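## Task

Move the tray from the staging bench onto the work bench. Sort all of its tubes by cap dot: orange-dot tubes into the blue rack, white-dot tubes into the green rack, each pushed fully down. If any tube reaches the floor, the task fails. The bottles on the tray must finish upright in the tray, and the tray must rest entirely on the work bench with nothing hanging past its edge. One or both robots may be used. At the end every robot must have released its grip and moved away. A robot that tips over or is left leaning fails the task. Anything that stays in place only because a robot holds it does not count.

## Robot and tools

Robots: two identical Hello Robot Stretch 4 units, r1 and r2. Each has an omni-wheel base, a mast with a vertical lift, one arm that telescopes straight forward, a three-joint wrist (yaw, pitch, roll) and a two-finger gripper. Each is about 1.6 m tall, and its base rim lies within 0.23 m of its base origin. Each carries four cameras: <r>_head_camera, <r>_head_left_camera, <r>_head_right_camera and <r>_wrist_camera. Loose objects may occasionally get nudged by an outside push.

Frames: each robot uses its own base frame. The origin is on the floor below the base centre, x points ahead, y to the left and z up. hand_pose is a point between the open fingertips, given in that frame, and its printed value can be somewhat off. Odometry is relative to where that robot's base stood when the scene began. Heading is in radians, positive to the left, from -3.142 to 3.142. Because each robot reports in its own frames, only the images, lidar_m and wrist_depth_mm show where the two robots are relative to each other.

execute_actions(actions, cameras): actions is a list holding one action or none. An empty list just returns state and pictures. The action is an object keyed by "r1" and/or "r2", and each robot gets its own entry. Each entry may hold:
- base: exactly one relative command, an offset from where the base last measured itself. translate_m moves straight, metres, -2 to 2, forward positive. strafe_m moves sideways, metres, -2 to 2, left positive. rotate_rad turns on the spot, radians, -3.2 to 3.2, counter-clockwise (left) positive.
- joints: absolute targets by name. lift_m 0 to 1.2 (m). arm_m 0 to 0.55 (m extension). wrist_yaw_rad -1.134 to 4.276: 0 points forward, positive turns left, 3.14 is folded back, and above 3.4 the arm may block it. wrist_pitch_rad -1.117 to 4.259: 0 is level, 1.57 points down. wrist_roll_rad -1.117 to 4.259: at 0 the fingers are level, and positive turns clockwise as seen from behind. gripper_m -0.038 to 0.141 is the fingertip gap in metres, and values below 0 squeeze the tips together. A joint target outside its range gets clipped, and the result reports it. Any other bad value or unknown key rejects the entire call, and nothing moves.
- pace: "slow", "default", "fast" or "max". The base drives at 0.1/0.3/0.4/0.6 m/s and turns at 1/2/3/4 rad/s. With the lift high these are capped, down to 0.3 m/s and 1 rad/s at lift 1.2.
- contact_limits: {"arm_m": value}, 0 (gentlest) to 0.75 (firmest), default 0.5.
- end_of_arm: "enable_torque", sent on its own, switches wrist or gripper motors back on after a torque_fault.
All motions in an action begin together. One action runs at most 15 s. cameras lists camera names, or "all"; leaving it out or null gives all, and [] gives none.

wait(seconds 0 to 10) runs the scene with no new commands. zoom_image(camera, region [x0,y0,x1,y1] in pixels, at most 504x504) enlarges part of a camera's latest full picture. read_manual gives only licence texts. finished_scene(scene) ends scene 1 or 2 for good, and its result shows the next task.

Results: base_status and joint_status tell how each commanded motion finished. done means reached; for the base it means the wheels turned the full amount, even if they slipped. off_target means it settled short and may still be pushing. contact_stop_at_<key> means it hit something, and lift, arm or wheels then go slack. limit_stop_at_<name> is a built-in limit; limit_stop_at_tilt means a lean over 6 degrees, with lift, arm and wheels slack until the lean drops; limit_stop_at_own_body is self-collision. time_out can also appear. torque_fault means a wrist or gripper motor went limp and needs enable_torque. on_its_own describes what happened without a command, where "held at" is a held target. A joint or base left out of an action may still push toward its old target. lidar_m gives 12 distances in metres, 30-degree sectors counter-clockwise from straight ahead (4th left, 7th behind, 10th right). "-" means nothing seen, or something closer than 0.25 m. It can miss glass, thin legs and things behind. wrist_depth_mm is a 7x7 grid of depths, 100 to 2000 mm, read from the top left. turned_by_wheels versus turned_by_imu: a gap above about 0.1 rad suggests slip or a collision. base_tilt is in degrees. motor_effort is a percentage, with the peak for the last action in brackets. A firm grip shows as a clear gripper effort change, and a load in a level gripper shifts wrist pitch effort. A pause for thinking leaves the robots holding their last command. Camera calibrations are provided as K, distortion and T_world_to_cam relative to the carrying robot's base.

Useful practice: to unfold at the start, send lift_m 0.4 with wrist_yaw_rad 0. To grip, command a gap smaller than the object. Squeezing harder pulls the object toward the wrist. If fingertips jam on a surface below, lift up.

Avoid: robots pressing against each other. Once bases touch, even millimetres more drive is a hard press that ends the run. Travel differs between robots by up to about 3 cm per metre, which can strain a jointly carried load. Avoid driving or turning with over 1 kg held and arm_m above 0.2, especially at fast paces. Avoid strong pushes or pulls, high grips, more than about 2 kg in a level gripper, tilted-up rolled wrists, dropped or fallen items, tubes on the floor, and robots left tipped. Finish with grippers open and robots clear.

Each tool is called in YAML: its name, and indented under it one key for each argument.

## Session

execute_actions:
  actions: []

Scene clock: 0.00 s.
r1.base_odometry: x=+0.000 y=+0.000 heading=+0.000 (m, m, rad; r1's odometry frame)
r1.turned_by_wheels: +0.000 (rad since the last result)
r1.turned_by_imu: +0.000 (rad since the last result)
r1.base_tilt: forward=+0.6 right=-0.3 (deg)
r1.lidar_m: 1.80 1.59 1.18 1.89 2.05 1.25 1.09 1.09 1.30 2.37 1.65 1.18
r1.base_status: not commanded
r1.joint_positions: lift_m=+0.290 arm_m=+0.000 wrist_yaw_rad=+3.232 wrist_pitch_rad=+0.013 wrist_roll_rad=+0.011 gripper_m=+0.057
r1.joint_status: not commanded
r1.motor_effort: lift_m=+18 arm_m=-1 wrist_yaw_rad=-1 wrist_pitch_rad=-7 wrist_roll_rad=+0 gripper_m=-4 wheel_0=+0 wheel_1=+0 wheel_2=+0 (%)
r1.hand_pose: x=-0.1242 y=+0.0611 z=+0.4647 quat_wxyz=(-0.045, -0.007, +0.005, +0.999) (m; r1's base frame)
r1.wrist_depth_mm: - - 135 1229 1255 1308 1308 / - - 133 1229 1255 1308 1366 / - 107 135 1229 1255 1308 1366 / 142 139 157 1229 1281 1336 1366 / 211 1160 1205 1229 1281 1308 1366 / 211 1160 215 1229 200 1336 1366 / 211 991 1098 108 1118 1138 1205
r2.base_odometry: x=+0.000 y=+0.000 heading=+0.000 (m, m, rad; r2's odometry frame)
r2.turned_by_wheels: +0.000 (rad since the last result)
r2.turned_by_imu: +0.000 (rad since the last result)
r2.base_tilt: forward=+0.4 right=+0.3 (deg)
r2.lidar_m: 0.74 0.73 0.81 1.28 3.97 1.54 1.33 2.67 1.75 2.10 1.85 0.94
r2.base_status: not commanded
r2.joint_positions: lift_m=+0.260 arm_m=+0.002 wrist_yaw_rad=+3.216 wrist_pitch_rad=-0.015 wrist_roll_rad=-0.012 gripper_m=+0.057
r2.joint_status: not commanded
r2.motor_effort: lift_m=+20 arm_m=-1 wrist_yaw_rad=+1 wrist_pitch_rad=-9 wrist_roll_rad=+0 gripper_m=-2 wheel_0=-1 wheel_1=+0 wheel_2=+0 (%)
r2.hand_pose: x=-0.1212 y=+0.0658 z=+0.4423 quat_wxyz=(-0.037, +0.008, -0.006, +0.999) (m; r2's base frame)
r2.wrist_depth_mm: - - 131 - - - - / - - 129 - - - - / - - 132 229 - 1756 - / 145 139 164 - - - - / 191 - - - - 1983 1983 / 190 1205 1160 1308 198 1430 1397 / 194 854 1008 - 1042 931 1025
pictures: r1_head_camera, r1_head_left_camera, r1_head_right_camera, r1_wrist_camera, r2_head_camera, r2_head_left_camera, r2_head_right_camera, r2_wrist_camera
camera_calibration (this result's frames):
r1_wrist_camera: T_world_to_cam=[[-0.0935572, 0.995088, 0.0323561, -0.090889], [0.0368342, 0.0359358, -0.998675, 0.520733], [-0.994932, -0.0922414, -0.0400153, 0.129501], [0, 0, 0, 1]] pos_world=[0.101161, 0.083675, 0.528166]
r2_wrist_camera: T_world_to_cam=[[-0.131893, 0.990265, 0.0444921, -0.0886135], [0.0307055, 0.0489441, -0.998329, 0.483883], [-0.990788, -0.130307, -0.036862, 0.132295], [0, 0, 0, 1]] pos_world=[0.10453, 0.0813065, 0.491894]
Images, in order (width x height): r1_head_camera 420x560, r1_head_left_camera 420x672, r1_head_right_camera 420x672, r1_wrist_camera 616x392, r2_head_camera 420x560, r2_head_left_camera 420x672, r2_head_right_camera 420x672, r2_wrist_camera 616x392.

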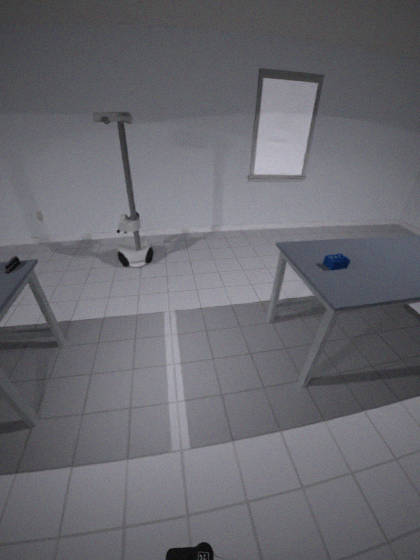

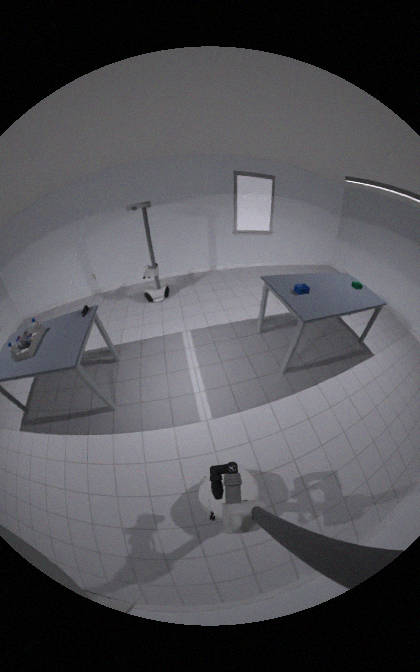

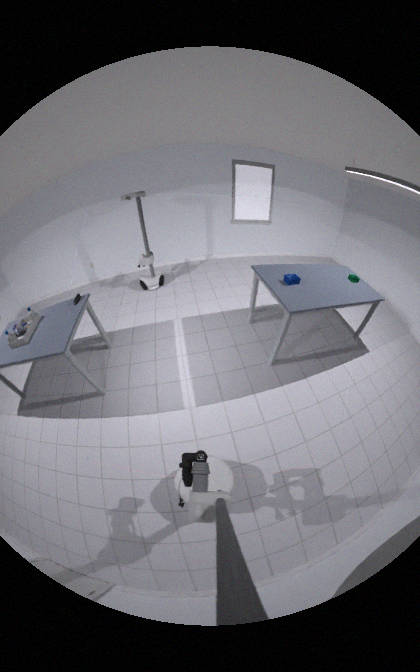

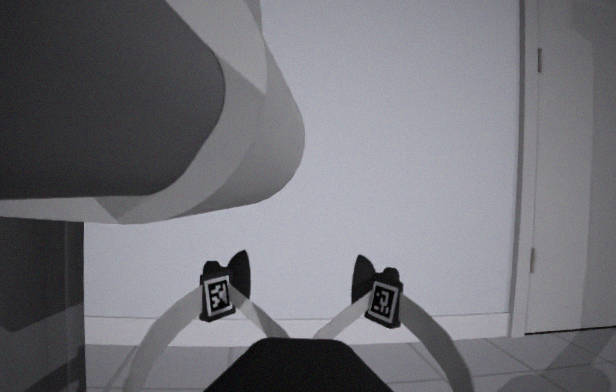

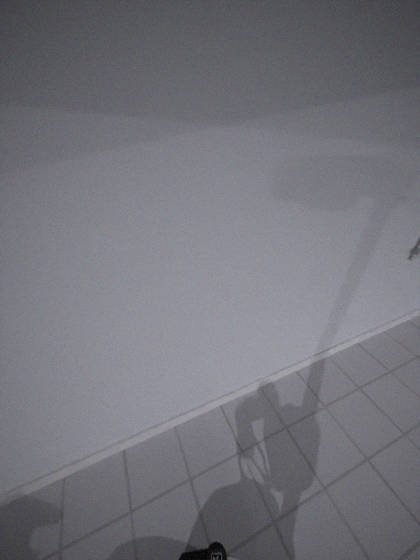

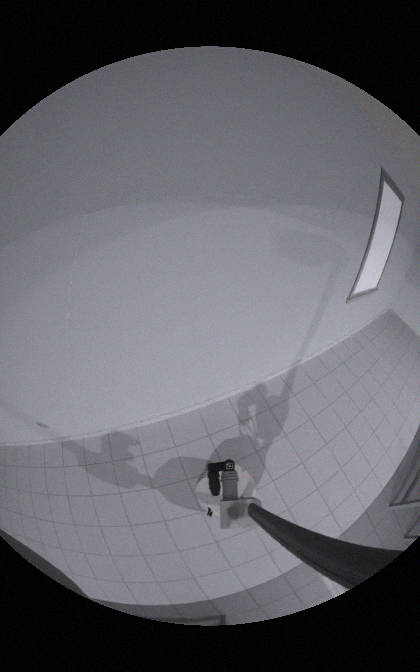

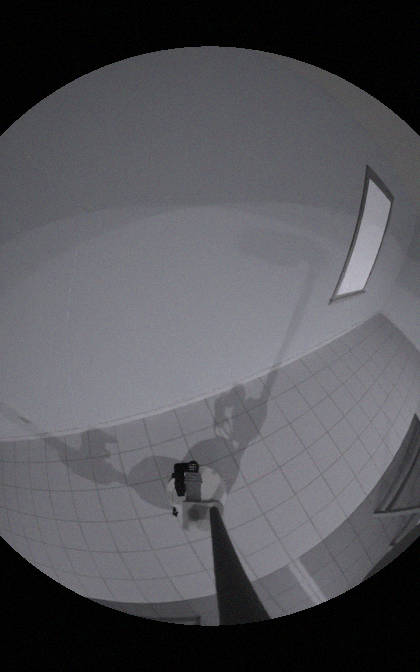

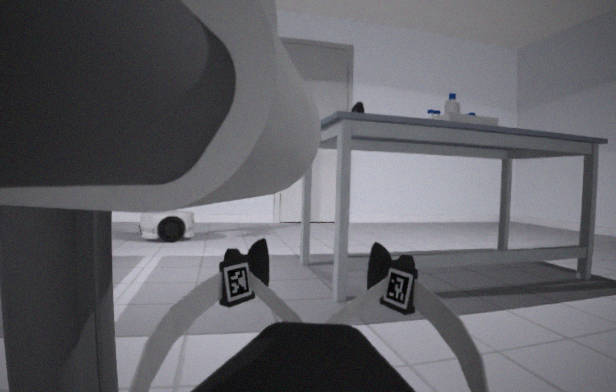

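execute_actions:
  actions:
    - {"r1":{"base":{"rotate_rad":0.225},"joints":{"lift_m":0.5,"wrist_yaw_rad":0}},"r2":{"base":{"rotate_rad":-2.77},"joints":{"lift_m":0.5,"wrist_yaw_rad":0}}}
  cameras: ["r2_head_camera","r1_head_camera"]

execute_actions:
  actions:
    - {"r1":{"base":{"strafe_m":1.5},"joints":{"wrist_pitch_rad":0.9,"lift_m":1.1}},"r2":{"base":{"strafe_m":-1.2},"joints":{"wrist_pitch_rad":0.9,"lift_m":1.1}}}
  cameras: ["r1_head_camera","r2_head_camera"]

Scene clock: 13.40 s.
r1.base_odometry: x=+0.000 y=+0.000 heading=+0.224 (m, m, rad; r1's odometry frame)
r1.turned_by_wheels: +0.224 (rad since the last result)
r1.turned_by_imu: +0.227 (rad since the last result)
r1.base_tilt: forward=+0.6 right=-0.3 (deg)
r1.lidar_m: 2.46 1.24 1.22 4.32 1.55 1.14 1.09 1.14 1.57 4.33 1.24 1.22
r1.base_status: done
r1.joint_positions: lift_m=+0.500 arm_m=+0.000 wrist_yaw_rad=+0.000 wrist_pitch_rad=+0.013 wrist_roll_rad=+0.011 gripper_m=+0.057
r1.joint_status: all done
r1.motor_effort: lift_m=+21(22) arm_m=-1(1) wrist_yaw_rad=-1(6) wrist_pitch_rad=-7(6) wrist_roll_rad=+0(0) gripper_m=-3(3) wheel_0=-5(12) wheel_1=-3(8) wheel_2=-3(10) (%)
r1.hand_pose: x=+0.4594 y=-0.0873 z=+0.6744 quat_wxyz=(+1.000, +0.005, +0.006, +0.000) (m; r1's base frame)
r1.wrist_depth_mm: - - - - - - - / - - - - - - - / - - - - - - - / - - - - - - - / - - - - - - - / 1756 - 215 - 201 - - / 1430 1366 1499 108 1537 1366 1336
r2.base_odometry: x=+0.000 y=+0.000 heading=-2.770 (m, m, rad; r2's odometry frame)
r2.turned_by_wheels: -2.770 (rad since the last result)
r2.turned_by_imu: -2.762 (rad since the last result)
r2.base_tilt: forward=+0.4 right=+0.3 (deg)
r2.lidar_m: 1.93 1.71 1.73 2.87 1.05 0.77 0.71 0.78 1.09 3.08 1.74 1.32
r2.base_status: done
r2.joint_positions: lift_m=+0.500 arm_m=+0.002 wrist_yaw_rad=+0.000 wrist_pitch_rad=-0.015 wrist_roll_rad=-0.012 gripper_m=+0.057
r2.joint_status: all done
r2.motor_effort: lift_m=+21(24) arm_m=-1(1) wrist_yaw_rad=-2(7) wrist_pitch_rad=-9(8) wrist_roll_rad=-1(0) gripper_m=-4(4) wheel_0=+2(9) wheel_1=+0(5) wheel_2=+2(9) (%)
r2.hand_pose: x=+0.4614 y=-0.0873 z=+0.6824 quat_wxyz=(+1.000, -0.006, -0.007, +0.000) (m; r2's base frame)
r2.wrist_depth_mm: - - - - - - - / - - - - - - - / - - - - - - - / - - - - - 1160 - / - - - - - - - / 1808 1863 1708 1921 198 1708 - / 1366 1308 1499 - 1537 1060 1464
pictures: r1_head_camera, r2_head_camera
Images, in order (width x height): r1_head_camera 420x560, r2_head_camera 420x560.

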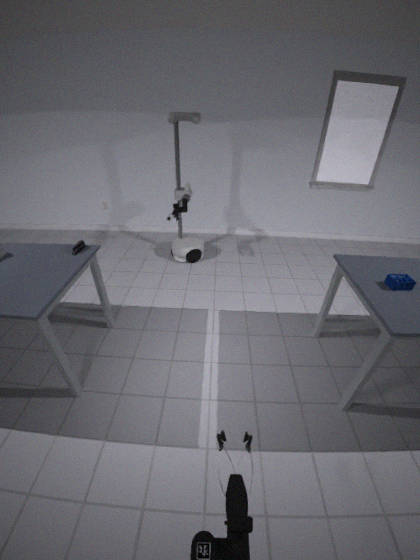

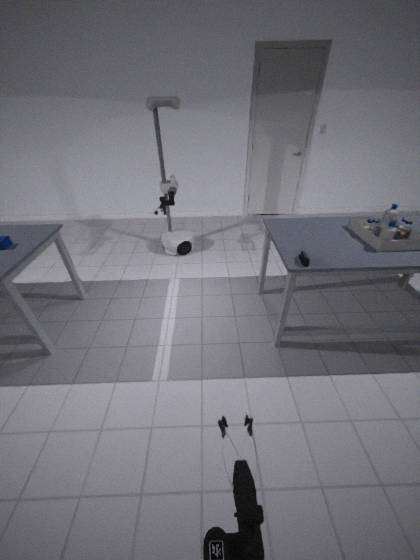

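Scene clock: 19.73 s.
r1.base_odometry: x=-0.333 y=+1.462 heading=+0.224 (m, m, rad; r1's odometry frame)
r1.turned_by_wheels: +0.000 (rad since the last result)
r1.turned_by_imu: +0.010 (rad since the last result)
r1.base_tilt: forward=+0.6 right=-0.3 (deg)
r1.lidar_m: 0.86 0.90 2.99 2.86 1.53 1.09 1.03 1.11 1.56 3.41 2.48 0.90
r1.base_status: done
r1.joint_positions: lift_m=+1.100 arm_m=+0.000 wrist_yaw_rad=+0.000 wrist_pitch_rad=+0.901 wrist_roll_rad=+0.011 gripper_m=+0.057
r1.joint_status: all done
r1.motor_effort: lift_m=+20(21) arm_m=-1(2) wrist_yaw_rad=-1(1) wrist_pitch_rad=-4(5) wrist_roll_rad=+0(0) gripper_m=-5(1) wheel_0=-3(4) wheel_1=+1(9) wheel_2=+0(4) (%)
r1.hand_pose: x=+0.3500 y=-0.0874 z=+1.0519 quat_wxyz=(+0.900, +0.005, +0.435, -0.002) (m; r1's base frame)
r1.wrist_depth_mm: 891 904 866 931 946 991 - / 809 820 831 820 831 854 - / 1708 1756 1708 1808 1708 1708 1756 / 1499 1537 1537 1618 1576 1576 1618 / 1366 1397 1397 1397 1430 1397 1464 / 1229 1255 215 1281 200 1281 1336 / 1138 1138 1160 108 1182 1205 1182
r2.base_odometry: x=-0.436 y=+1.118 heading=-2.770 (m, m, rad; r2's odometry frame)
r2.turned_by_wheels: +0.000 (rad since the last result)
r2.turned_by_imu: -0.005 (rad since the last result)
r2.base_tilt: forward=+0.4 right=+0.3 (deg)
r2.lidar_m: 1.19 1.25 2.68 2.88 1.06 0.78 0.74 0.77 1.09 2.80 2.90 1.27
r2.base_status: done
r2.joint_positions: lift_m=+1.100 arm_m=+0.002 wrist_yaw_rad=+0.000 wrist_pitch_rad=+0.901 wrist_roll_rad=-0.012 gripper_m=+0.057
r2.joint_status: all done
r2.motor_effort: lift_m=+21(24) arm_m=-1(1) wrist_yaw_rad=-1(3) wrist_pitch_rad=-5(7) wrist_roll_rad=-1(1) gripper_m=-1(2) wheel_0=+0(8) wheel_1=+1(9) wheel_2=+0(1) (%)
r2.hand_pose: x=+0.3521 y=-0.0874 z=+1.0519 quat_wxyz=(+0.900, -0.005, +0.435, +0.003) (m; r2's base frame)
r2.wrist_depth_mm: - 1160 - - - 1025 1008 / - - 1921 1921 1983 1921 1921 / 1756 1808 1756 1661 1618 1661 1708 / 1576 1576 1576 1499 1576 1499 1537 / 1366 1397 1430 1397 1397 1366 1336 / 1281 1281 1182 1229 198 1255 1229 / 1160 1182 1205 - 1182 1138 1138
pictures: r1_head_camera, r2_head_camera
Images, in order (width x height): r1_head_camera 420x560, r2_head_camera 420x560.

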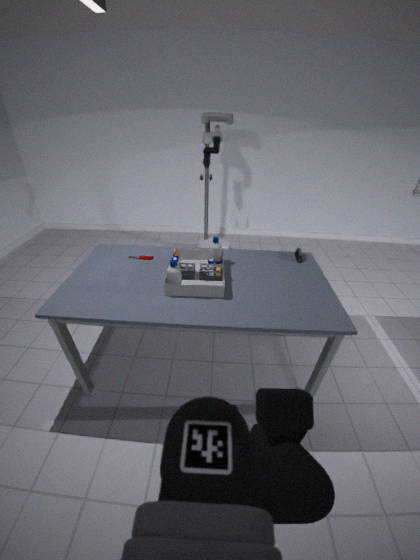

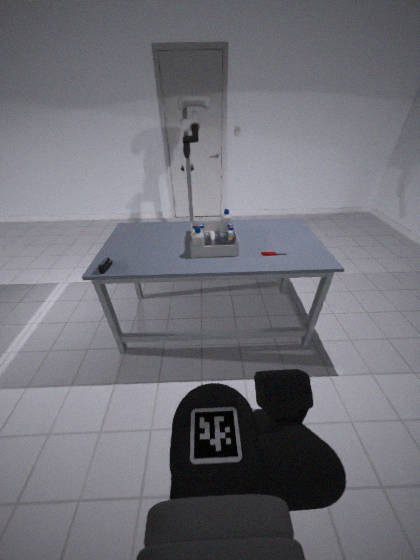

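execute_actions:
  actions:
    - {"r1":{"base":{"translate_m":0.57}},"r2":{"base":{"translate_m":0.9}}}
  cameras: []

execute_actions:
  actions:
    - {"r1":{"base":{"strafe_m":0.18},"joints":{"wrist_pitch_rad":1.57,"wrist_roll_rad":1.57,"lift_m":1.07,"arm_m":0.33}},"r2":{"base":{"strafe_m":0.04},"joints":{"wrist_pitch_rad":1.57,"wrist_roll_rad":1.57,"lift_m":1.07,"arm_m":0.33}}}
  cameras: ["r1_wrist_camera","r2_wrist_camera"]

Scene clock: 34.27 s.
r1.base_odometry: x=+0.222 y=+1.589 heading=+0.225 (m, m, rad; r1's odometry frame)
r1.turned_by_wheels: +0.001 (rad since the last result)
r1.turned_by_imu: +0.004 (rad since the last result)
r1.base_tilt: forward=+0.7 right=-0.2 (deg)
r1.lidar_m: 0.29 0.31 0.45 2.85 2.33 1.71 1.63 1.74 2.37 2.35 0.44 0.33
r1.base_status: done
r1.joint_positions: lift_m=+1.100 arm_m=+0.000 wrist_yaw_rad=+0.000 wrist_pitch_rad=+0.901 wrist_roll_rad=+0.011 gripper_m=+0.057
r1.joint_status: not commanded
r1.motor_effort: lift_m=+20(20) arm_m=-1(1) wrist_yaw_rad=-1(1) wrist_pitch_rad=-4(3) wrist_roll_rad=+0(1) gripper_m=+0(1) wheel_0=+5(13) wheel_1=+4(12) wheel_2=-1(12) (%)
r1.hand_pose: x=+0.3500 y=-0.0874 z=+1.0519 quat_wxyz=(+0.900, +0.005, +0.435, -0.002) (m; r1's base frame)
r1.wrist_depth_mm: - - - - - - - / 778 768 750 788 820 831 - / 691 627 634 699 715 741 741 / 585 585 627 634 640 647 661 / 539 539 530 564 580 574 580 / 500 504 215 512 200 525 525 / 462 452 469 108 473 473 488
r2.base_odometry: x=-1.274 y=+0.791 heading=-2.769 (m, m, rad; r2's odometry frame)
r2.turned_by_wheels: +0.000 (rad since the last result)
r2.turned_by_imu: +0.005 (rad since the last result)
r2.base_tilt: forward=+0.4 right=+0.3 (deg)
r2.lidar_m: 0.29 0.31 0.46 2.39 2.29 1.69 1.63 1.75 2.39 2.81 0.45 0.33
r2.base_status: done
r2.joint_positions: lift_m=+1.100 arm_m=+0.002 wrist_yaw_rad=+0.000 wrist_pitch_rad=+0.901 wrist_roll_rad=-0.012 gripper_m=+0.057
r2.joint_status: not commanded
r2.motor_effort: lift_m=+21(21) arm_m=-1(1) wrist_yaw_rad=-1(1) wrist_pitch_rad=-5(5) wrist_roll_rad=-1(0) gripper_m=-3(4) wheel_0=+2(8) wheel_1=+0(6) wheel_2=-1(11) (%)
r2.hand_pose: x=+0.3521 y=-0.0874 z=+1.0519 quat_wxyz=(+0.900, -0.005, +0.435, +0.003) (m; r2's base frame)
r2.wrist_depth_mm: 931 - - 1042 - - - / 809 788 759 732 699 768 768 / 699 691 654 634 615 683 676 / 615 603 500 597 597 597 603 / 554 549 525 535 521 539 530 / 500 500 484 488 197 496 488 / 931 484 477 - 466 445 452
pictures: none
No camera images: the call's "cameras" was empty. Leave "cameras" out to get every camera's image.

Scene clock: 36.37 s.
r1.base_odometry: x=+0.182 y=+1.765 heading=+0.224 (m, m, rad; r1's odometry frame)
r1.turned_by_wheels: +0.000 (rad since the last result)
r1.turned_by_imu: +0.002 (rad since the last result)
r1.base_tilt: forward=+0.5 right=-0.2 (deg)
r1.lidar_m: 0.30 0.31 0.45 2.67 2.33 1.72 1.62 1.71 2.39 2.51 0.46 0.33
r1.base_status: done
r1.joint_positions: lift_m=+1.070 arm_m=+0.329 wrist_yaw_rad=+0.000 wrist_pitch_rad=+1.570 wrist_roll_rad=+1.570 gripper_m=+0.057
r1.joint_status: all done
r1.motor_effort: lift_m=+16(18) arm_m=+5(5) wrist_yaw_rad=+0(0) wrist_pitch_rad=+0(2) wrist_roll_rad=+2(5) gripper_m=-1(2) wheel_0=-4(12) wheel_1=+2(16) wheel_2=+0(0) (%)
r1.hand_pose: x=+0.5004 y=-0.0874 z=+0.9599 quat_wxyz=(+0.501, +0.500, +0.500, -0.499) (m; r1's base frame)
r1.wrist_depth_mm: 418 415 415 421 421 1182 1160 / 415 418 418 421 424 1160 1160 / 357 389 418 421 427 1182 1160 / 387 410 421 421 421 976 1182 / 418 418 424 424 424 976 976 / 362 392 216 427 201 991 1182 / 362 362 293 108 427 1160 1182
r2.base_odometry: x=-1.260 y=+0.753 heading=-2.770 (m, m, rad; r2's odometry frame)
r2.turned_by_wheels: +0.000 (rad since the last result)
r2.turned_by_imu: +0.000 (rad since the last result)
r2.base_tilt: forward=+0.4 right=+0.3 (deg)
r2.lidar_m: 0.31 0.31 0.46 2.32 2.34 1.72 1.65 1.72 2.39 2.84 0.45 0.32
r2.base_status: done
r2.joint_positions: lift_m=+1.070 arm_m=+0.329 wrist_yaw_rad=+0.000 wrist_pitch_rad=+1.570 wrist_roll_rad=+1.570 gripper_m=+0.057
r2.joint_status: all done
r2.motor_effort: lift_m=+18(21) arm_m=+5(4) wrist_yaw_rad=-2(2) wrist_pitch_rad=-1(4) wrist_roll_rad=+1(3) gripper_m=-2(4) wheel_0=-2(9) wheel_1=-1(8) wheel_2=+0(1) (%)
r2.hand_pose: x=+0.5004 y=-0.0874 z=+0.9599 quat_wxyz=(+0.501, +0.500, +0.500, -0.499) (m; r2's base frame)
r2.wrist_depth_mm: 421 418 418 415 407 1118 1138 / 357 357 415 413 413 1160 1160 / 421 364 418 415 415 1160 1160 / 427 418 418 418 418 960 960 / 430 366 421 424 418 946 946 / 392 366 281 340 197 960 1182 / 402 379 370 - 421 1229 1182
pictures: r1_wrist_camera, r2_wrist_camera
camera_calibration (this result's frames):
r1_wrist_camera: T_world_to_cam=[[-0.998999, -0.0445233, -0.00428753, 0.496716], [-0.0446236, 0.998635, 0.0271494, 0.137809], [0.0030729, 0.0273136, -0.999622, 1.18923], [0, 0, 0, 1]] pos_world=[0.498714, -0.147988, 1.18717]
r2_wrist_camera: T_world_to_cam=[[-0.997651, -0.0330126, -0.0600216, 0.566175], [-0.0359821, 0.998146, 0.0490843, 0.0999446], [0.0582899, 0.0511287, -0.99699, 1.1598], [0, 0, 0, 1]] pos_world=[0.500836, -0.140368, 1.18539]
Images, in order (width x height): r1_wrist_camera 616x392, r2_wrist_camera 616x392.

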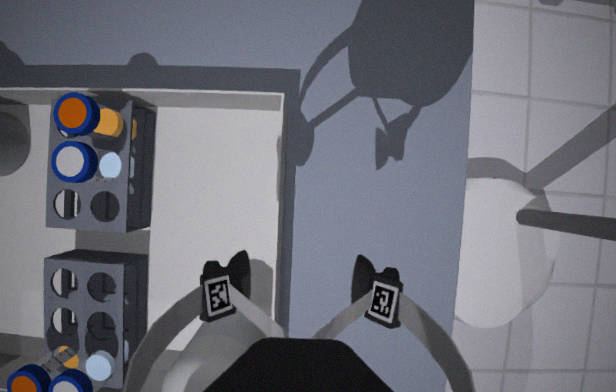

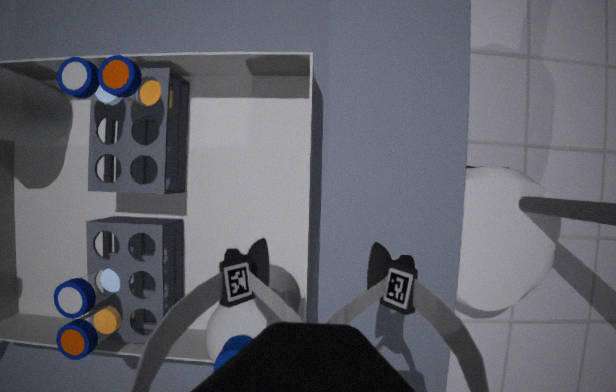

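execute_actions:
  actions:
    - {"r1":{"base":{"rotate_rad":-0.03},"joints":{"arm_m":0.352}},"r2":{"base":{"strafe_m":-0.04},"joints":{"arm_m":0.339}}}
  cameras: []

execute_actions:
  actions:
    - {"r1":{"joints":{"lift_m":0.915}},"r2":{"joints":{"lift_m":0.915}}}
  cameras: ["r1_wrist_camera","r2_wrist_camera"]

execute_actions:
  actions:
    - {"r1":{"joints":{"gripper_m":-0.035}},"r2":{"joints":{"gripper_m":-0.035}}}
  cameras: []

execute_actions:
  actions:
    - {"r1":{"joints":{"lift_m":1.05},"pace":"slow"},"r2":{"joints":{"lift_m":1.05},"pace":"slow"}}
  cameras: ["r1_wrist_camera","r2_wrist_camera"]

execute_actions:
  actions:
    - {"r1":{"base":{"strafe_m":-0.89}},"r2":{"base":{"strafe_m":0.9}}}
  cameras: ["r1_head_left_camera"]

Scene clock: 55.13 s.
r1.base_odometry: x=+0.182 y=+1.765 heading=+0.195 (m, m, rad; r1's odometry frame)
r1.turned_by_wheels: -0.029 (rad since the last result)
r1.turned_by_imu: -0.028 (rad since the last result)
r1.base_tilt: forward=+0.5 right=-0.2 (deg)
r1.lidar_m: 0.29 0.32 0.45 2.66 2.42 1.73 1.62 1.70 2.32 2.52 0.46 0.34
r1.base_status: done
r1.joint_positions: lift_m=+1.070 arm_m=+0.351 wrist_yaw_rad=+0.000 wrist_pitch_rad=+1.570 wrist_roll_rad=+1.570 gripper_m=+0.057
r1.joint_status: all done
r1.motor_effort: lift_m=+16(16) arm_m=+5(6) wrist_yaw_rad=+0(1) wrist_pitch_rad=+0(1) wrist_roll_rad=+1(1) gripper_m=-3(3) wheel_0=+5(11) wheel_1=+4(6) wheel_2=+2(6) (%)
r1.hand_pose: x=+0.5224 y=-0.0874 z=+0.9599 quat_wxyz=(+0.501, +0.500, +0.500, -0.499) (m; r1's base frame)
r1.wrist_depth_mm: 415 415 421 421 418 1138 1160 / 418 418 421 421 418 1160 1182 / 364 359 421 421 421 1160 1182 / 415 368 421 424 424 976 1160 / 418 407 421 424 427 976 976 / 421 364 216 424 201 991 1182 / 421 366 421 109 430 1205 1182
r2.base_odometry: x=-1.274 y=+0.791 heading=-2.770 (m, m, rad; r2's odometry frame)
r2.turned_by_wheels: +0.000 (rad since the last result)
r2.turned_by_imu: -0.001 (rad since the last result)
r2.base_tilt: forward=+0.4 right=+0.3 (deg)
r2.lidar_m: 0.30 0.34 0.45 2.39 2.34 1.71 1.64 1.75 2.38 2.78 0.45 0.31
r2.base_status: done
r2.joint_positions: lift_m=+1.070 arm_m=+0.338 wrist_yaw_rad=+0.000 wrist_pitch_rad=+1.570 wrist_roll_rad=+1.570 gripper_m=+0.057
r2.joint_status: all done
r2.motor_effort: lift_m=+18(18) arm_m=+5(5) wrist_yaw_rad=-1(1) wrist_pitch_rad=-1(2) wrist_roll_rad=+1(1) gripper_m=-4(2) wheel_0=+2(9) wheel_1=-1(6) wheel_2=+0(0) (%)
r2.hand_pose: x=+0.5093 y=-0.0874 z=+0.9599 quat_wxyz=(+0.501, +0.500, +0.500, -0.499) (m; r2's base frame)
r2.wrist_depth_mm: 424 415 415 413 410 1138 1138 / 421 418 418 418 413 1160 1160 / 366 362 418 415 415 1160 1138 / 427 364 421 418 421 976 931 / 430 418 424 421 421 946 976 / 433 370 340 421 198 976 1205 / 389 364 402 - 427 1182 1182
pictures: none
No camera images: the call's "cameras" was empty. Leave "cameras" out to get every camera's image.

Scene clock: 56.87 s.
r1.base_odometry: x=+0.182 y=+1.765 heading=+0.195 (m, m, rad; r1's odometry frame)
r1.turned_by_wheels: +0.000 (rad since the last result)
r1.turned_by_imu: +0.001 (rad since the last result)
r1.base_tilt: forward=+0.6 right=-0.2 (deg)
r1.lidar_m: 0.28 0.32 0.45 2.67 2.41 1.72 1.62 1.69 2.33 2.52 0.46 0.33
r1.base_status: not commanded
r1.joint_positions: lift_m=+0.915 arm_m=+0.351 wrist_yaw_rad=+0.000 wrist_pitch_rad=+1.570 wrist_roll_rad=+1.570 gripper_m=+0.057
r1.joint_status: all done
r1.motor_effort: lift_m=+16(16) arm_m=+4(5) wrist_yaw_rad=+0(1) wrist_pitch_rad=+0(0) wrist_roll_rad=+1(1) gripper_m=-2(3) wheel_0=+5(5) wheel_1=+4(4) wheel_2=+2(2) (%)
r1.hand_pose: x=+0.5224 y=-0.0874 z=+0.8049 quat_wxyz=(+0.501, +0.500, +0.500, -0.499) (m; r1's base frame)
r1.wrist_depth_mm: 265 264 266 265 267 267 268 / 216 244 247 266 267 268 268 / 235 264 265 267 268 270 268 / 236 265 267 268 270 271 271 / 259 265 266 270 270 271 272 / 262 267 215 271 201 272 273 / 238 268 270 108 272 272 274
r2.base_odometry: x=-1.274 y=+0.791 heading=-2.770 (m, m, rad; r2's odometry frame)
r2.turned_by_wheels: +0.000 (rad since the last result)
r2.turned_by_imu: +0.000 (rad since the last result)
r2.base_tilt: forward=+0.4 right=+0.4 (deg)
r2.lidar_m: 0.31 0.33 0.46 2.38 2.35 1.72 1.64 1.75 2.40 2.80 0.45 0.32
r2.base_status: not commanded
r2.joint_positions: lift_m=+0.915 arm_m=+0.338 wrist_yaw_rad=+0.000 wrist_pitch_rad=+1.570 wrist_roll_rad=+1.570 gripper_m=+0.057
r2.joint_status: all done
r2.motor_effort: lift_m=+17(19) arm_m=+5(5) wrist_yaw_rad=-1(2) wrist_pitch_rad=-1(2) wrist_roll_rad=+0(1) gripper_m=-3(3) wheel_0=+2(2) wheel_1=-1(1) wheel_2=+0(0) (%)
r2.hand_pose: x=+0.5094 y=-0.0874 z=+0.8049 quat_wxyz=(+0.501, +0.500, +0.500, -0.499) (m; r2's base frame)
r2.wrist_depth_mm: 211 216 207 216 258 256 257 / 205 259 262 260 260 259 258 / 217 263 264 260 263 263 621 / 236 265 265 264 264 263 508 / 238 268 265 266 266 264 535 / 230 268 267 266 198 265 809 / 241 266 271 - 270 266 1025
pictures: r1_wrist_camera, r2_wrist_camera
camera_calibration (this result's frames):
r1_wrist_camera: T_world_to_cam=[[-0.999004, -0.0444119, -0.00425038, 0.517989], [-0.0445112, 0.99864, 0.0271511, 0.142938], [0.00303877, 0.0273132, -0.999622, 1.03426], [0, 0, 0, 1]] pos_world=[0.520692, -0.147988, 1.03219]
r2_wrist_camera: T_world_to_cam=[[-0.997653, -0.0329865, -0.0599957, 0.565824], [-0.0359546, 0.998147, 0.0490852, 0.10786], [0.0582654, 0.0511271, -0.996991, 1.00478], [0, 0, 0, 1]] pos_world=[0.50983, -0.140368, 1.03041]
Images, in order (width x height): r1_wrist_camera 616x392, r2_wrist_camera 616x392.

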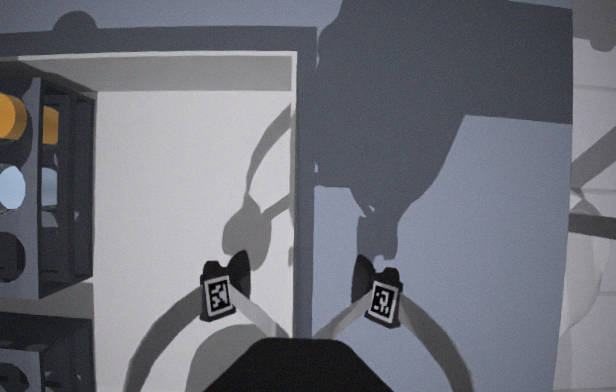

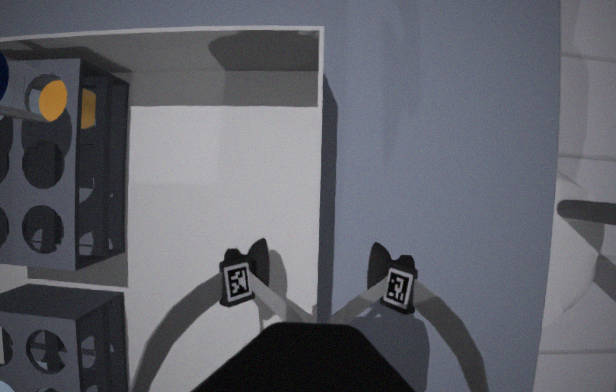

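Scene clock: 58.47 s.
r1.base_odometry: x=+0.182 y=+1.765 heading=+0.195 (m, m, rad; r1's odometry frame)
r1.turned_by_wheels: +0.000 (rad since the last result)
r1.turned_by_imu: +0.001 (rad since the last result)
r1.base_tilt: forward=+0.6 right=-0.3 (deg)
r1.lidar_m: 0.31 0.30 0.43 2.67 2.41 1.71 1.63 1.68 2.33 2.53 0.47 0.33
r1.base_status: not commanded
r1.joint_positions: lift_m=+0.915 arm_m=+0.351 wrist_yaw_rad=+0.002 wrist_pitch_rad=+1.566 wrist_roll_rad=+1.570 gripper_m=-0.034
r1.joint_status: all done
r1.motor_effort: lift_m=+19(19) arm_m=+3(4) wrist_yaw_rad=-5(5) wrist_pitch_rad=+11(13) wrist_roll_rad=+1(0) gripper_m=-20(19) wheel_0=+5(5) wheel_1=+4(4) wheel_2=+2(2) (%)
r1.hand_pose: x=+0.5238 y=-0.0874 z=+0.8047 quat_wxyz=(+0.502, +0.500, +0.499, -0.498) (m; r1's base frame)
r1.wrist_depth_mm: 263 264 265 265 266 265 266 / 220 251 253 265 266 266 266 / 228 257 257 265 267 267 267 / 229 259 258 267 268 268 270 / 233 260 260 262 268 268 271 / 256 262 186 202 185 270 270 / 234 263 264 109 271 271 272
r2.base_odometry: x=-1.274 y=+0.791 heading=-2.770 (m, m, rad; r2's odometry frame)
r2.turned_by_wheels: +0.000 (rad since the last result)
r2.turned_by_imu: +0.000 (rad since the last result)
r2.base_tilt: forward=+0.4 right=+0.3 (deg)
r2.lidar_m: 0.30 0.33 0.46 2.38 2.33 1.69 1.64 1.73 2.37 2.81 0.44 0.34
r2.base_status: not commanded
r2.joint_positions: lift_m=+0.915 arm_m=+0.338 wrist_yaw_rad=+0.001 wrist_pitch_rad=+1.566 wrist_roll_rad=+1.570 gripper_m=-0.034
r2.joint_status: all done
r2.motor_effort: lift_m=+21(21) arm_m=+4(5) wrist_yaw_rad=-3(3) wrist_pitch_rad=+11(11) wrist_roll_rad=+1(1) gripper_m=-22(25) wheel_0=+2(2) wheel_1=-1(1) wheel_2=+0(0) (%)
r2.hand_pose: x=+0.5109 y=-0.0874 z=+0.8047 quat_wxyz=(+0.502, +0.501, +0.499, -0.498) (m; r2's base frame)
r2.wrist_depth_mm: 211 207 209 216 256 255 253 / 211 255 258 256 259 257 255 / 211 259 258 257 262 258 257 / 231 260 259 259 264 260 259 / 235 262 259 259 263 260 530 / 226 263 181 198 178 265 798 / 236 260 263 - 266 264 1008
pictures: none
No camera images: the call's "cameras" was empty. Leave "cameras" out to get every camera's image.

Scene clock: 60.40 s.
r1.base_odometry: x=+0.182 y=+1.765 heading=+0.195 (m, m, rad; r1's odometry frame)
r1.turned_by_wheels: +0.000 (rad since the last result)
r1.turned_by_imu: +0.001 (rad since the last result)
r1.base_tilt: forward=+0.6 right=-0.3 (deg)
r1.lidar_m: 0.30 0.31 0.44 2.68 2.38 1.74 1.63 1.69 2.32 2.53 0.48 0.33
r1.base_status: not commanded
r1.joint_positions: lift_m=+1.050 arm_m=+0.351 wrist_yaw_rad=+0.002 wrist_pitch_rad=+1.566 wrist_roll_rad=+1.570 gripper_m=-0.034
r1.joint_status: all done
r1.motor_effort: lift_m=+24(25) arm_m=+3(4) wrist_yaw_rad=-5(5) wrist_pitch_rad=+11(11) wrist_roll_rad=+1(1) gripper_m=-20(21) wheel_0=+4(5) wheel_1=+4(4) wheel_2=+2(2) (%)
r1.hand_pose: x=+0.5238 y=-0.0874 z=+0.9393 quat_wxyz=(+0.502, +0.500, +0.500, -0.498) (m; r1's base frame)
r1.wrist_depth_mm: 397 397 397 399 397 397 1118 / 220 251 252 399 399 402 1138 / 228 257 257 397 402 402 1118 / 229 258 259 402 402 399 1160 / 233 259 260 262 407 407 946 / 256 262 186 202 185 960 1160 / 234 264 265 108 404 1182 1160
r2.base_odometry: x=-1.274 y=+0.791 heading=-2.770 (m, m, rad; r2's odometry frame)
r2.turned_by_wheels: +0.000 (rad since the last result)
r2.turned_by_imu: +0.000 (rad since the last result)
r2.base_tilt: forward=+0.4 right=+0.3 (deg)
r2.lidar_m: 0.29 0.33 0.47 2.41 2.35 1.72 1.64 1.72 2.40 2.81 0.44 0.33
r2.base_status: not commanded
r2.joint_positions: lift_m=+1.050 arm_m=+0.338 wrist_yaw_rad=+0.001 wrist_pitch_rad=+1.566 wrist_roll_rad=+1.570 gripper_m=-0.034
r2.joint_status: all done
r2.motor_effort: lift_m=+26(26) arm_m=+3(4) wrist_yaw_rad=-3(4) wrist_pitch_rad=+11(10) wrist_roll_rad=+0(0) gripper_m=-23(22) wheel_0=+2(2) wheel_1=-1(1) wheel_2=+0(0) (%)
r2.hand_pose: x=+0.5109 y=-0.0874 z=+0.9392 quat_wxyz=(+0.502, +0.501, +0.499, -0.498) (m; r2's base frame)
r2.wrist_depth_mm: 204 207 210 218 389 384 1138 / 211 254 256 255 392 389 1138 / 213 259 258 256 392 397 1118 / 232 260 259 258 394 917 917 / 233 263 260 257 397 946 960 / 229 264 179 198 178 946 1160 / 236 259 263 - 407 788 1160
pictures: r1_wrist_camera, r2_wrist_camera
camera_calibration (this result's frames):
r1_wrist_camera: T_world_to_cam=[[-0.998905, -0.0460939, -0.00803635, 0.523354], [-0.0462952, 0.998563, 0.0269824, 0.140437], [0.00678109, 0.0273248, -0.999604, 1.1666], [0, 0, 0, 1]] pos_world=[0.521371, -0.147989, 1.16656]
r2_wrist_camera: T_world_to_cam=[[-0.997357, -0.0340862, -0.0641674, 0.579052], [-0.0372602, 0.998107, 0.0489351, 0.102124], [0.0623779, 0.0511967, -0.996739, 1.13628], [0, 0, 0, 1]] pos_world=[0.510448, -0.140366, 1.16473]
Images, in order (width x height): r1_wrist_camera 616x392, r2_wrist_camera 616x392.

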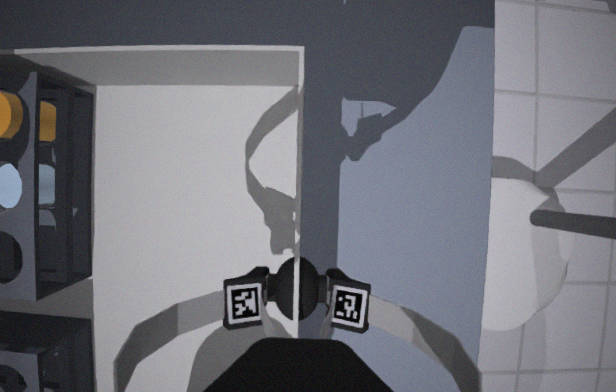

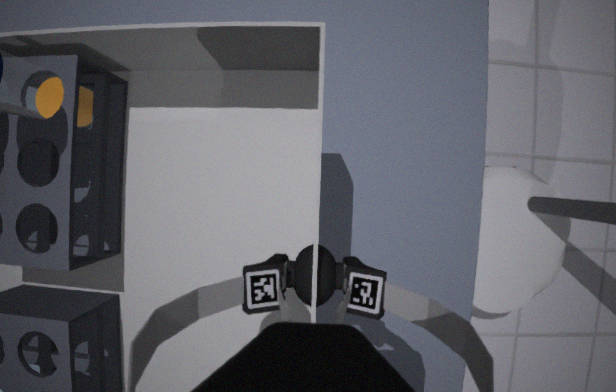

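Scene clock: 64.73 s.
r1.base_odometry: x=+0.355 y=+0.892 heading=+0.195 (m, m, rad; r1's odometry frame)
r1.turned_by_wheels: +0.000 (rad since the last result)
r1.turned_by_imu: +0.002 (rad since the last result)
r1.base_tilt: forward=+0.5 right=-0.3 (deg)
r1.lidar_m: 0.32 0.34 0.46 1.23 2.37 1.69 1.62 1.69 2.31 1.65 1.65 0.55
r1.base_status: done
r1.joint_positions: lift_m=+1.050 arm_m=+0.352 wrist_yaw_rad=+0.005 wrist_pitch_rad=+1.556 wrist_roll_rad=+1.570 gripper_m=-0.034
r1.joint_status: not commanded
r1.on_its_own: wrist_pitch_rad is at rest, and its effort (+39) is outside its rest range (-23 to +23)
r1.motor_effort: lift_m=+23(24) arm_m=+1(4) wrist_yaw_rad=-13(14) wrist_pitch_rad=+39(39) wrist_roll_rad=+1(1) gripper_m=-18(19) wheel_0=+2(12) wheel_1=-4(14) wheel_2=+2(1) (%)
r1.hand_pose: x=+0.5273 y=-0.0874 z=+0.9394 quat_wxyz=(+0.505, +0.502, +0.498, -0.495) (m; r1's base frame)
r1.wrist_depth_mm: 1160 1138 1138 1138 1118 1138 1118 / 225 255 253 1118 1138 1138 1138 / 229 256 255 1138 1160 1160 1138 / 236 258 258 1138 1138 960 1138 / 255 260 259 1160 1138 946 946 / 263 260 186 199 691 946 1160 / 260 264 262 108 504 1160 1160
r2.base_odometry: x=-0.948 y=-0.048 heading=-2.769 (m, m, rad; r2's odometry frame)
r2.turned_by_wheels: +0.000 (rad since the last result)
r2.turned_by_imu: +0.001 (rad since the last result)
r2.base_tilt: forward=+0.5 right=+0.2 (deg)
r2.lidar_m: 0.46 3.22 1.51 1.50 2.32 1.70 1.63 1.71 2.40 1.23 0.47 0.35
r2.base_status: done
r2.joint_positions: lift_m=+1.050 arm_m=+0.339 wrist_yaw_rad=+0.005 wrist_pitch_rad=+1.556 wrist_roll_rad=+1.570 gripper_m=-0.034
r2.joint_status: not commanded
r2.on_its_own: wrist_pitch_rad is at rest, and its effort (+38) is outside its rest range (-23 to +23)
r2.motor_effort: lift_m=+25(26) arm_m=+1(4) wrist_yaw_rad=-12(13) wrist_pitch_rad=+38(38) wrist_roll_rad=-1(0) gripper_m=-22(24) wheel_0=+0(9) wheel_1=-2(8) wheel_2=+4(3) (%)
r2.hand_pose: x=+0.5143 y=-0.0874 z=+0.9393 quat_wxyz=(+0.505, +0.502, +0.498, -0.495) (m; r2's base frame)
r2.wrist_depth_mm: 202 217 213 218 373 387 1118 / 213 257 258 256 392 389 1138 / 205 260 258 257 707 1138 1098 / 235 263 259 259 1160 931 917 / 236 262 258 228 1160 931 931 / 232 260 182 200 178 946 1160 / 236 263 262 - 1160 1118 1118
pictures: r1_head_left_camera
Images, in order (width x height): r1_head_left_camera 420x672.

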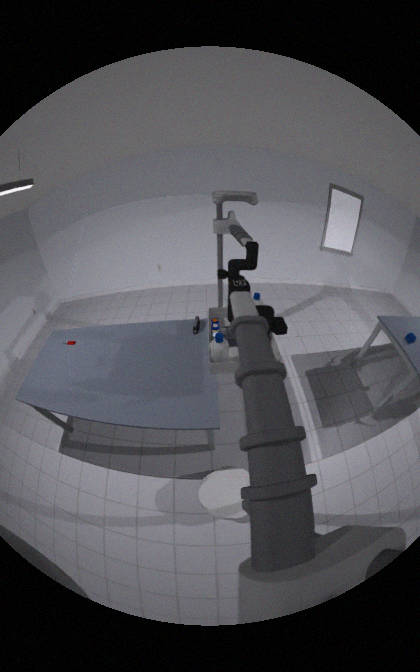

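Diverging ~2 cm/0.9 m; compensate.

execute_actions:
  actions:
    - {"r1":{"base":{"strafe_m":-0.89},"joints":{"arm_m":0.372}},"r2":{"base":{"strafe_m":0.9},"joints":{"arm_m":0.359}}}
  cameras: ["r1_head_left_camera","r2_head_left_camera"]

Scene clock: 74.10 s.
r1.base_odometry: x=+0.528 y=+0.019 heading=+0.195 (m, m, rad; r1's odometry frame)
r1.turned_by_wheels: +0.000 (rad since the last result)
r1.turned_by_imu: +0.000 (rad since the last result)
r1.base_tilt: forward=+0.6 right=-0.2 (deg)
r1.lidar_m: 0.51 1.33 0.97 1.31 2.33 1.70 1.62 1.66 2.28 1.44 0.80 0.56
r1.base_status: done
r1.joint_positions: lift_m=+1.050 arm_m=+0.372 wrist_yaw_rad=+0.003 wrist_pitch_rad=+1.561 wrist_roll_rad=+1.570 gripper_m=-0.034
r1.joint_status: all done
r1.on_its_own: wrist_pitch_rad is at rest, and its effort (+25) is outside its rest range (-23 to +23)
r1.motor_effort: lift_m=+23(23) arm_m=+3(7) wrist_yaw_rad=-8(16) wrist_pitch_rad=+25(39) wrist_roll_rad=-1(1) gripper_m=-21(21) wheel_0=+2(11) wheel_1=-4(13) wheel_2=+0(2) (%)
r1.hand_pose: x=+0.5456 y=-0.0874 z=+0.9394 quat_wxyz=(+0.503, +0.502, +0.498, -0.497) (m; r1's base frame)
r1.wrist_depth_mm: 198 668 1138 1138 1160 1138 1118 / 221 255 255 255 1138 1138 1160 / 228 255 256 1160 1138 1138 1118 / 229 258 259 1138 1138 946 1160 / 236 262 259 1138 1182 960 946 / 258 262 183 206 184 946 1160 / 258 264 264 108 1160 1205 1160
r2.base_odometry: x=-0.621 y=-0.886 heading=-2.770 (m, m, rad; r2's odometry frame)
r2.turned_by_wheels: +0.000 (rad since the last result)
r2.turned_by_imu: +0.000 (rad since the last result)
r2.base_tilt: forward=+0.5 right=+0.3 (deg)
r2.lidar_m: 0.50 0.79 0.67 1.46 2.28 1.68 1.59 1.68 2.38 1.31 1.12 0.53
r2.base_status: done
r2.joint_positions: lift_m=+1.050 arm_m=+0.359 wrist_yaw_rad=+0.002 wrist_pitch_rad=+1.561 wrist_roll_rad=+1.571 gripper_m=-0.034
r2.joint_status: all done
r2.on_its_own: wrist_pitch_rad is at rest, and its effort (+24) is outside its rest range (-23 to +23)
r2.motor_effort: lift_m=+25(25) arm_m=+2(5) wrist_yaw_rad=-8(15) wrist_pitch_rad=+24(38) wrist_roll_rad=-2(2) gripper_m=-23(23) wheel_0=-2(11) wheel_1=-2(9) wheel_2=+1(3) (%)
r2.hand_pose: x=+0.5325 y=-0.0874 z=+0.9393 quat_wxyz=(+0.503, +0.502, +0.498, -0.497) (m; r2's base frame)
r2.wrist_depth_mm: 201 204 208 219 1182 1118 1138 / 205 257 257 256 1160 1118 1118 / 232 259 258 257 1138 1138 1118 / 204 262 259 258 1138 931 917 / 234 263 260 259 1160 931 946 / 234 259 181 197 178 946 1160 / 235 262 263 - 1182 1182 1182
pictures: r1_head_left_camera, r2_head_left_camera
Images, in order (width x height): r1_head_left_camera 420x672, r2_head_left_camera 420x672.

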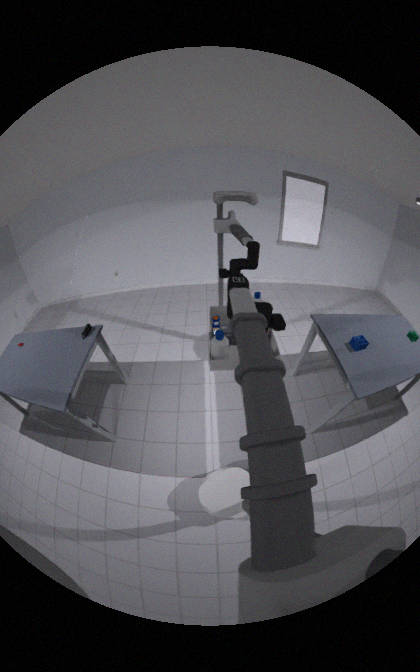

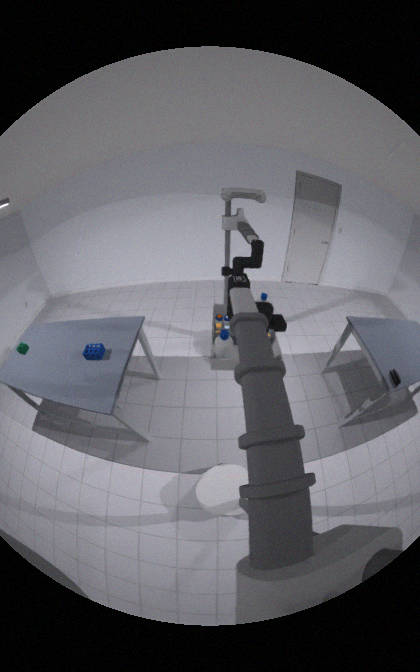

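Table looks centred.

execute_actions:
  actions:
    - {"r1":{"base":{"strafe_m":-0.72},"joints":{"arm_m":0.39}},"r2":{"base":{"strafe_m":0.73},"joints":{"arm_m":0.377}}}
  cameras: []

execute_actions:
  actions:
    - {"r1":{"base":{"strafe_m":-0.72},"joints":{"arm_m":0.4}},"r2":{"base":{"strafe_m":0.73},"joints":{"arm_m":0.387}}}
  cameras: ["r1_head_left_camera","r2_head_left_camera","r1_wrist_camera","r2_wrist_camera"]

Scene clock: 84.40 s.
r1.base_odometry: x=+0.667 y=-0.687 heading=+0.195 (m, m, rad; r1's odometry frame)
r1.turned_by_wheels: +0.000 (rad since the last result)
r1.turned_by_imu: -0.001 (rad since the last result)
r1.base_tilt: forward=+0.5 right=-0.1 (deg)
r1.lidar_m: 0.36 3.20 1.72 1.70 2.33 1.67 1.59 1.65 2.25 3.54 0.51 0.35
r1.base_status: done
r1.joint_positions: lift_m=+1.050 arm_m=+0.389 wrist_yaw_rad=+0.001 wrist_pitch_rad=+1.565 wrist_roll_rad=+1.571 gripper_m=-0.034
r1.joint_status: all done
r1.motor_effort: lift_m=+23(23) arm_m=+3(6) wrist_yaw_rad=-1(8) wrist_pitch_rad=+13(25) wrist_roll_rad=-1(1) gripper_m=-19(20) wheel_0=+1(14) wheel_1=-4(10) wheel_2=+0(0) (%)
r1.hand_pose: x=+0.5619 y=-0.0874 z=+0.9394 quat_wxyz=(+0.502, +0.501, +0.499, -0.498) (m; r1's base frame)
r1.wrist_depth_mm: 205 270 399 397 399 399 1138 / 222 253 253 255 402 399 1138 / 225 255 256 257 402 402 1160 / 227 258 258 399 402 931 946 / 231 260 262 262 402 946 946 / 253 263 186 201 185 946 1160 / 241 265 266 108 1160 1160 1160
r2.base_odometry: x=-0.356 y=-1.567 heading=-2.770 (m, m, rad; r2's odometry frame)
r2.turned_by_wheels: +0.000 (rad since the last result)
r2.turned_by_imu: +0.000 (rad since the last result)
r2.base_tilt: forward=+0.4 right=+0.3 (deg)
r2.lidar_m: 0.34 0.35 0.50 3.35 2.29 1.66 1.61 1.70 2.39 1.85 1.90 0.37
r2.base_status: done
r2.joint_positions: lift_m=+1.050 arm_m=+0.376 wrist_yaw_rad=+0.000 wrist_pitch_rad=+1.565 wrist_roll_rad=+1.571 gripper_m=-0.034
r2.joint_status: all done
r2.motor_effort: lift_m=+24(25) arm_m=+4(5) wrist_yaw_rad=+0(6) wrist_pitch_rad=+13(24) wrist_roll_rad=-4(3) gripper_m=-23(23) wheel_0=-2(8) wheel_1=-2(7) wheel_2=-1(1) (%)
r2.hand_pose: x=+0.5490 y=-0.0874 z=+0.9394 quat_wxyz=(+0.501, +0.502, +0.498, -0.499) (m; r2's base frame)
r2.wrist_depth_mm: 203 205 211 218 1118 1118 1118 / 203 258 259 259 1160 1160 1118 / 206 262 260 259 1138 1160 1138 / 235 263 262 259 399 917 931 / 253 262 262 259 399 946 917 / 230 257 181 186 178 960 1138 / 233 260 260 - 404 788 1182
pictures: none
No camera images: the call's "cameras" was empty. Leave "cameras" out to get every camera's image.

Scene clock: 88.17 s.
r1.base_odometry: x=+0.807 y=-1.394 heading=+0.194 (m, m, rad; r1's odometry frame)
r1.turned_by_wheels: +0.000 (rad since the last result)
r1.turned_by_imu: -0.002 (rad since the last result)
r1.base_tilt: forward=+0.5 right=-0.2 (deg)
r1.lidar_m: 0.37 0.39 0.52 2.39 2.35 1.67 1.58 1.65 2.17 2.80 0.53 0.39
r1.base_status: done
r1.joint_positions: lift_m=+1.050 arm_m=+0.400 wrist_yaw_rad=+0.002 wrist_pitch_rad=+1.562 wrist_roll_rad=+1.571 gripper_m=-0.034
r1.joint_status: all done
r1.motor_effort: lift_m=+23(23) arm_m=+2(5) wrist_yaw_rad=-6(6) wrist_pitch_rad=+22(22) wrist_roll_rad=-2(3) gripper_m=-20(21) wheel_0=+0(12) wheel_1=-5(8) wheel_2=+0(2) (%)
r1.hand_pose: x=+0.5731 y=-0.0874 z=+0.9394 quat_wxyz=(+0.503, +0.502, +0.498, -0.497) (m; r1's base frame)
r1.wrist_depth_mm: 210 303 399 394 397 1160 1138 / 222 252 253 254 402 1160 1138 / 224 254 256 255 399 1138 1138 / 229 257 257 402 404 946 946 / 235 262 260 260 399 946 960 / 259 263 183 207 185 931 960 / 260 266 266 109 404 1160 1182
r2.base_odometry: x=-0.091 y=-2.247 heading=-2.771 (m, m, rad; r2's odometry frame)
r2.turned_by_wheels: +0.000 (rad since the last result)
r2.turned_by_imu: -0.001 (rad since the last result)
r2.base_tilt: forward=+0.4 right=+0.3 (deg)
r2.lidar_m: 0.34 0.35 0.54 2.64 2.24 1.63 1.60 1.68 2.34 2.57 0.52 0.35
r2.base_status: done
r2.joint_positions: lift_m=+1.050 arm_m=+0.387 wrist_yaw_rad=+0.001 wrist_pitch_rad=+1.562 wrist_roll_rad=+1.571 gripper_m=-0.034
r2.joint_status: all done
r2.motor_effort: lift_m=+25(25) arm_m=+3(7) wrist_yaw_rad=-5(8) wrist_pitch_rad=+22(22) wrist_roll_rad=-5(4) gripper_m=-21(22) wheel_0=-3(12) wheel_1=-2(7) wheel_2=+0(1) (%)
r2.hand_pose: x=+0.5602 y=-0.0874 z=+0.9394 quat_wxyz=(+0.502, +0.502, +0.498, -0.498) (m; r2's base frame)
r2.wrist_depth_mm: 206 210 211 216 392 389 1098 / 204 258 262 262 392 392 1160 / 208 263 263 259 392 394 1118 / 234 262 262 259 397 397 946 / 252 263 260 258 399 931 946 / 229 264 183 198 178 931 1160 / 220 262 262 - 404 788 1182
pictures: r1_head_left_camera, r1_wrist_camera, r2_head_left_camera, r2_wrist_camera
camera_calibration (this result's frames):
r1_wrist_camera: T_world_to_cam=[[-0.998917, -0.0449987, -0.0118541, 0.57628], [-0.0453033, 0.998613, 0.0268213, 0.142302], [0.0106307, 0.0273293, -0.99957, 1.16413], [0, 0, 0, 1]] pos_world=[0.569727, -0.147987, 1.16664]
r2_wrist_camera: T_world_to_cam=[[-0.997158, -0.0321488, -0.0681378, 0.632021], [-0.0355167, 0.998177, 0.0488068, 0.103104], [0.0664445, 0.0510882, -0.996481, 1.13079], [0, 0, 0, 1]] pos_world=[0.558752, -0.140368, 1.16485]
Images, in order (width x height): r1_head_left_camera 420x672, r1_wrist_camera 616x392, r2_head_left_camera 420x672, r2_wrist_camera 616x392.

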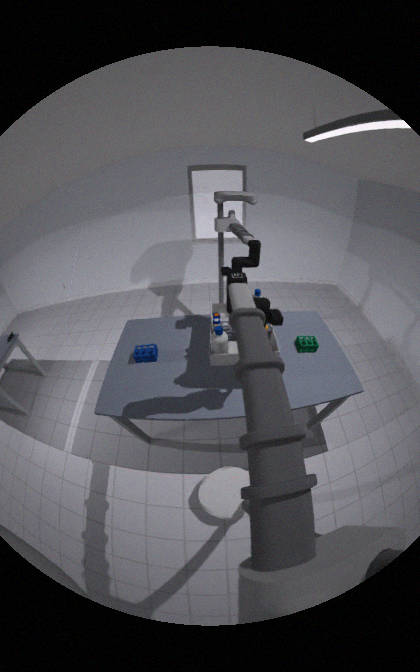

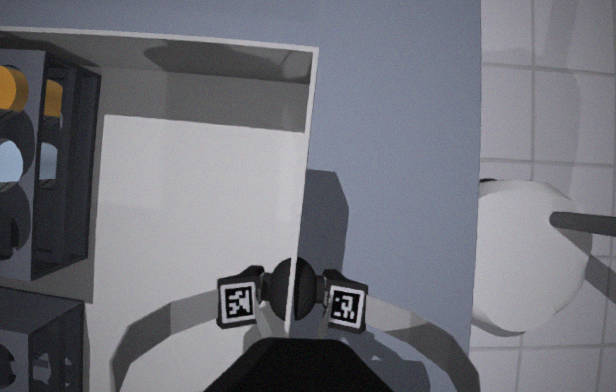

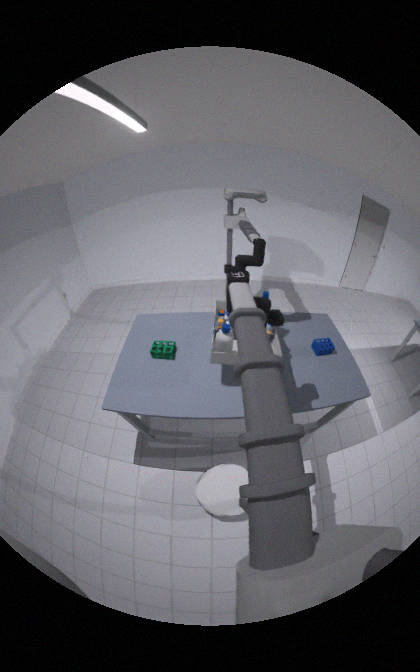

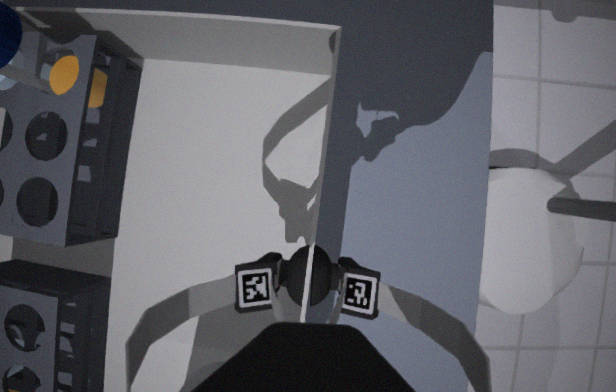

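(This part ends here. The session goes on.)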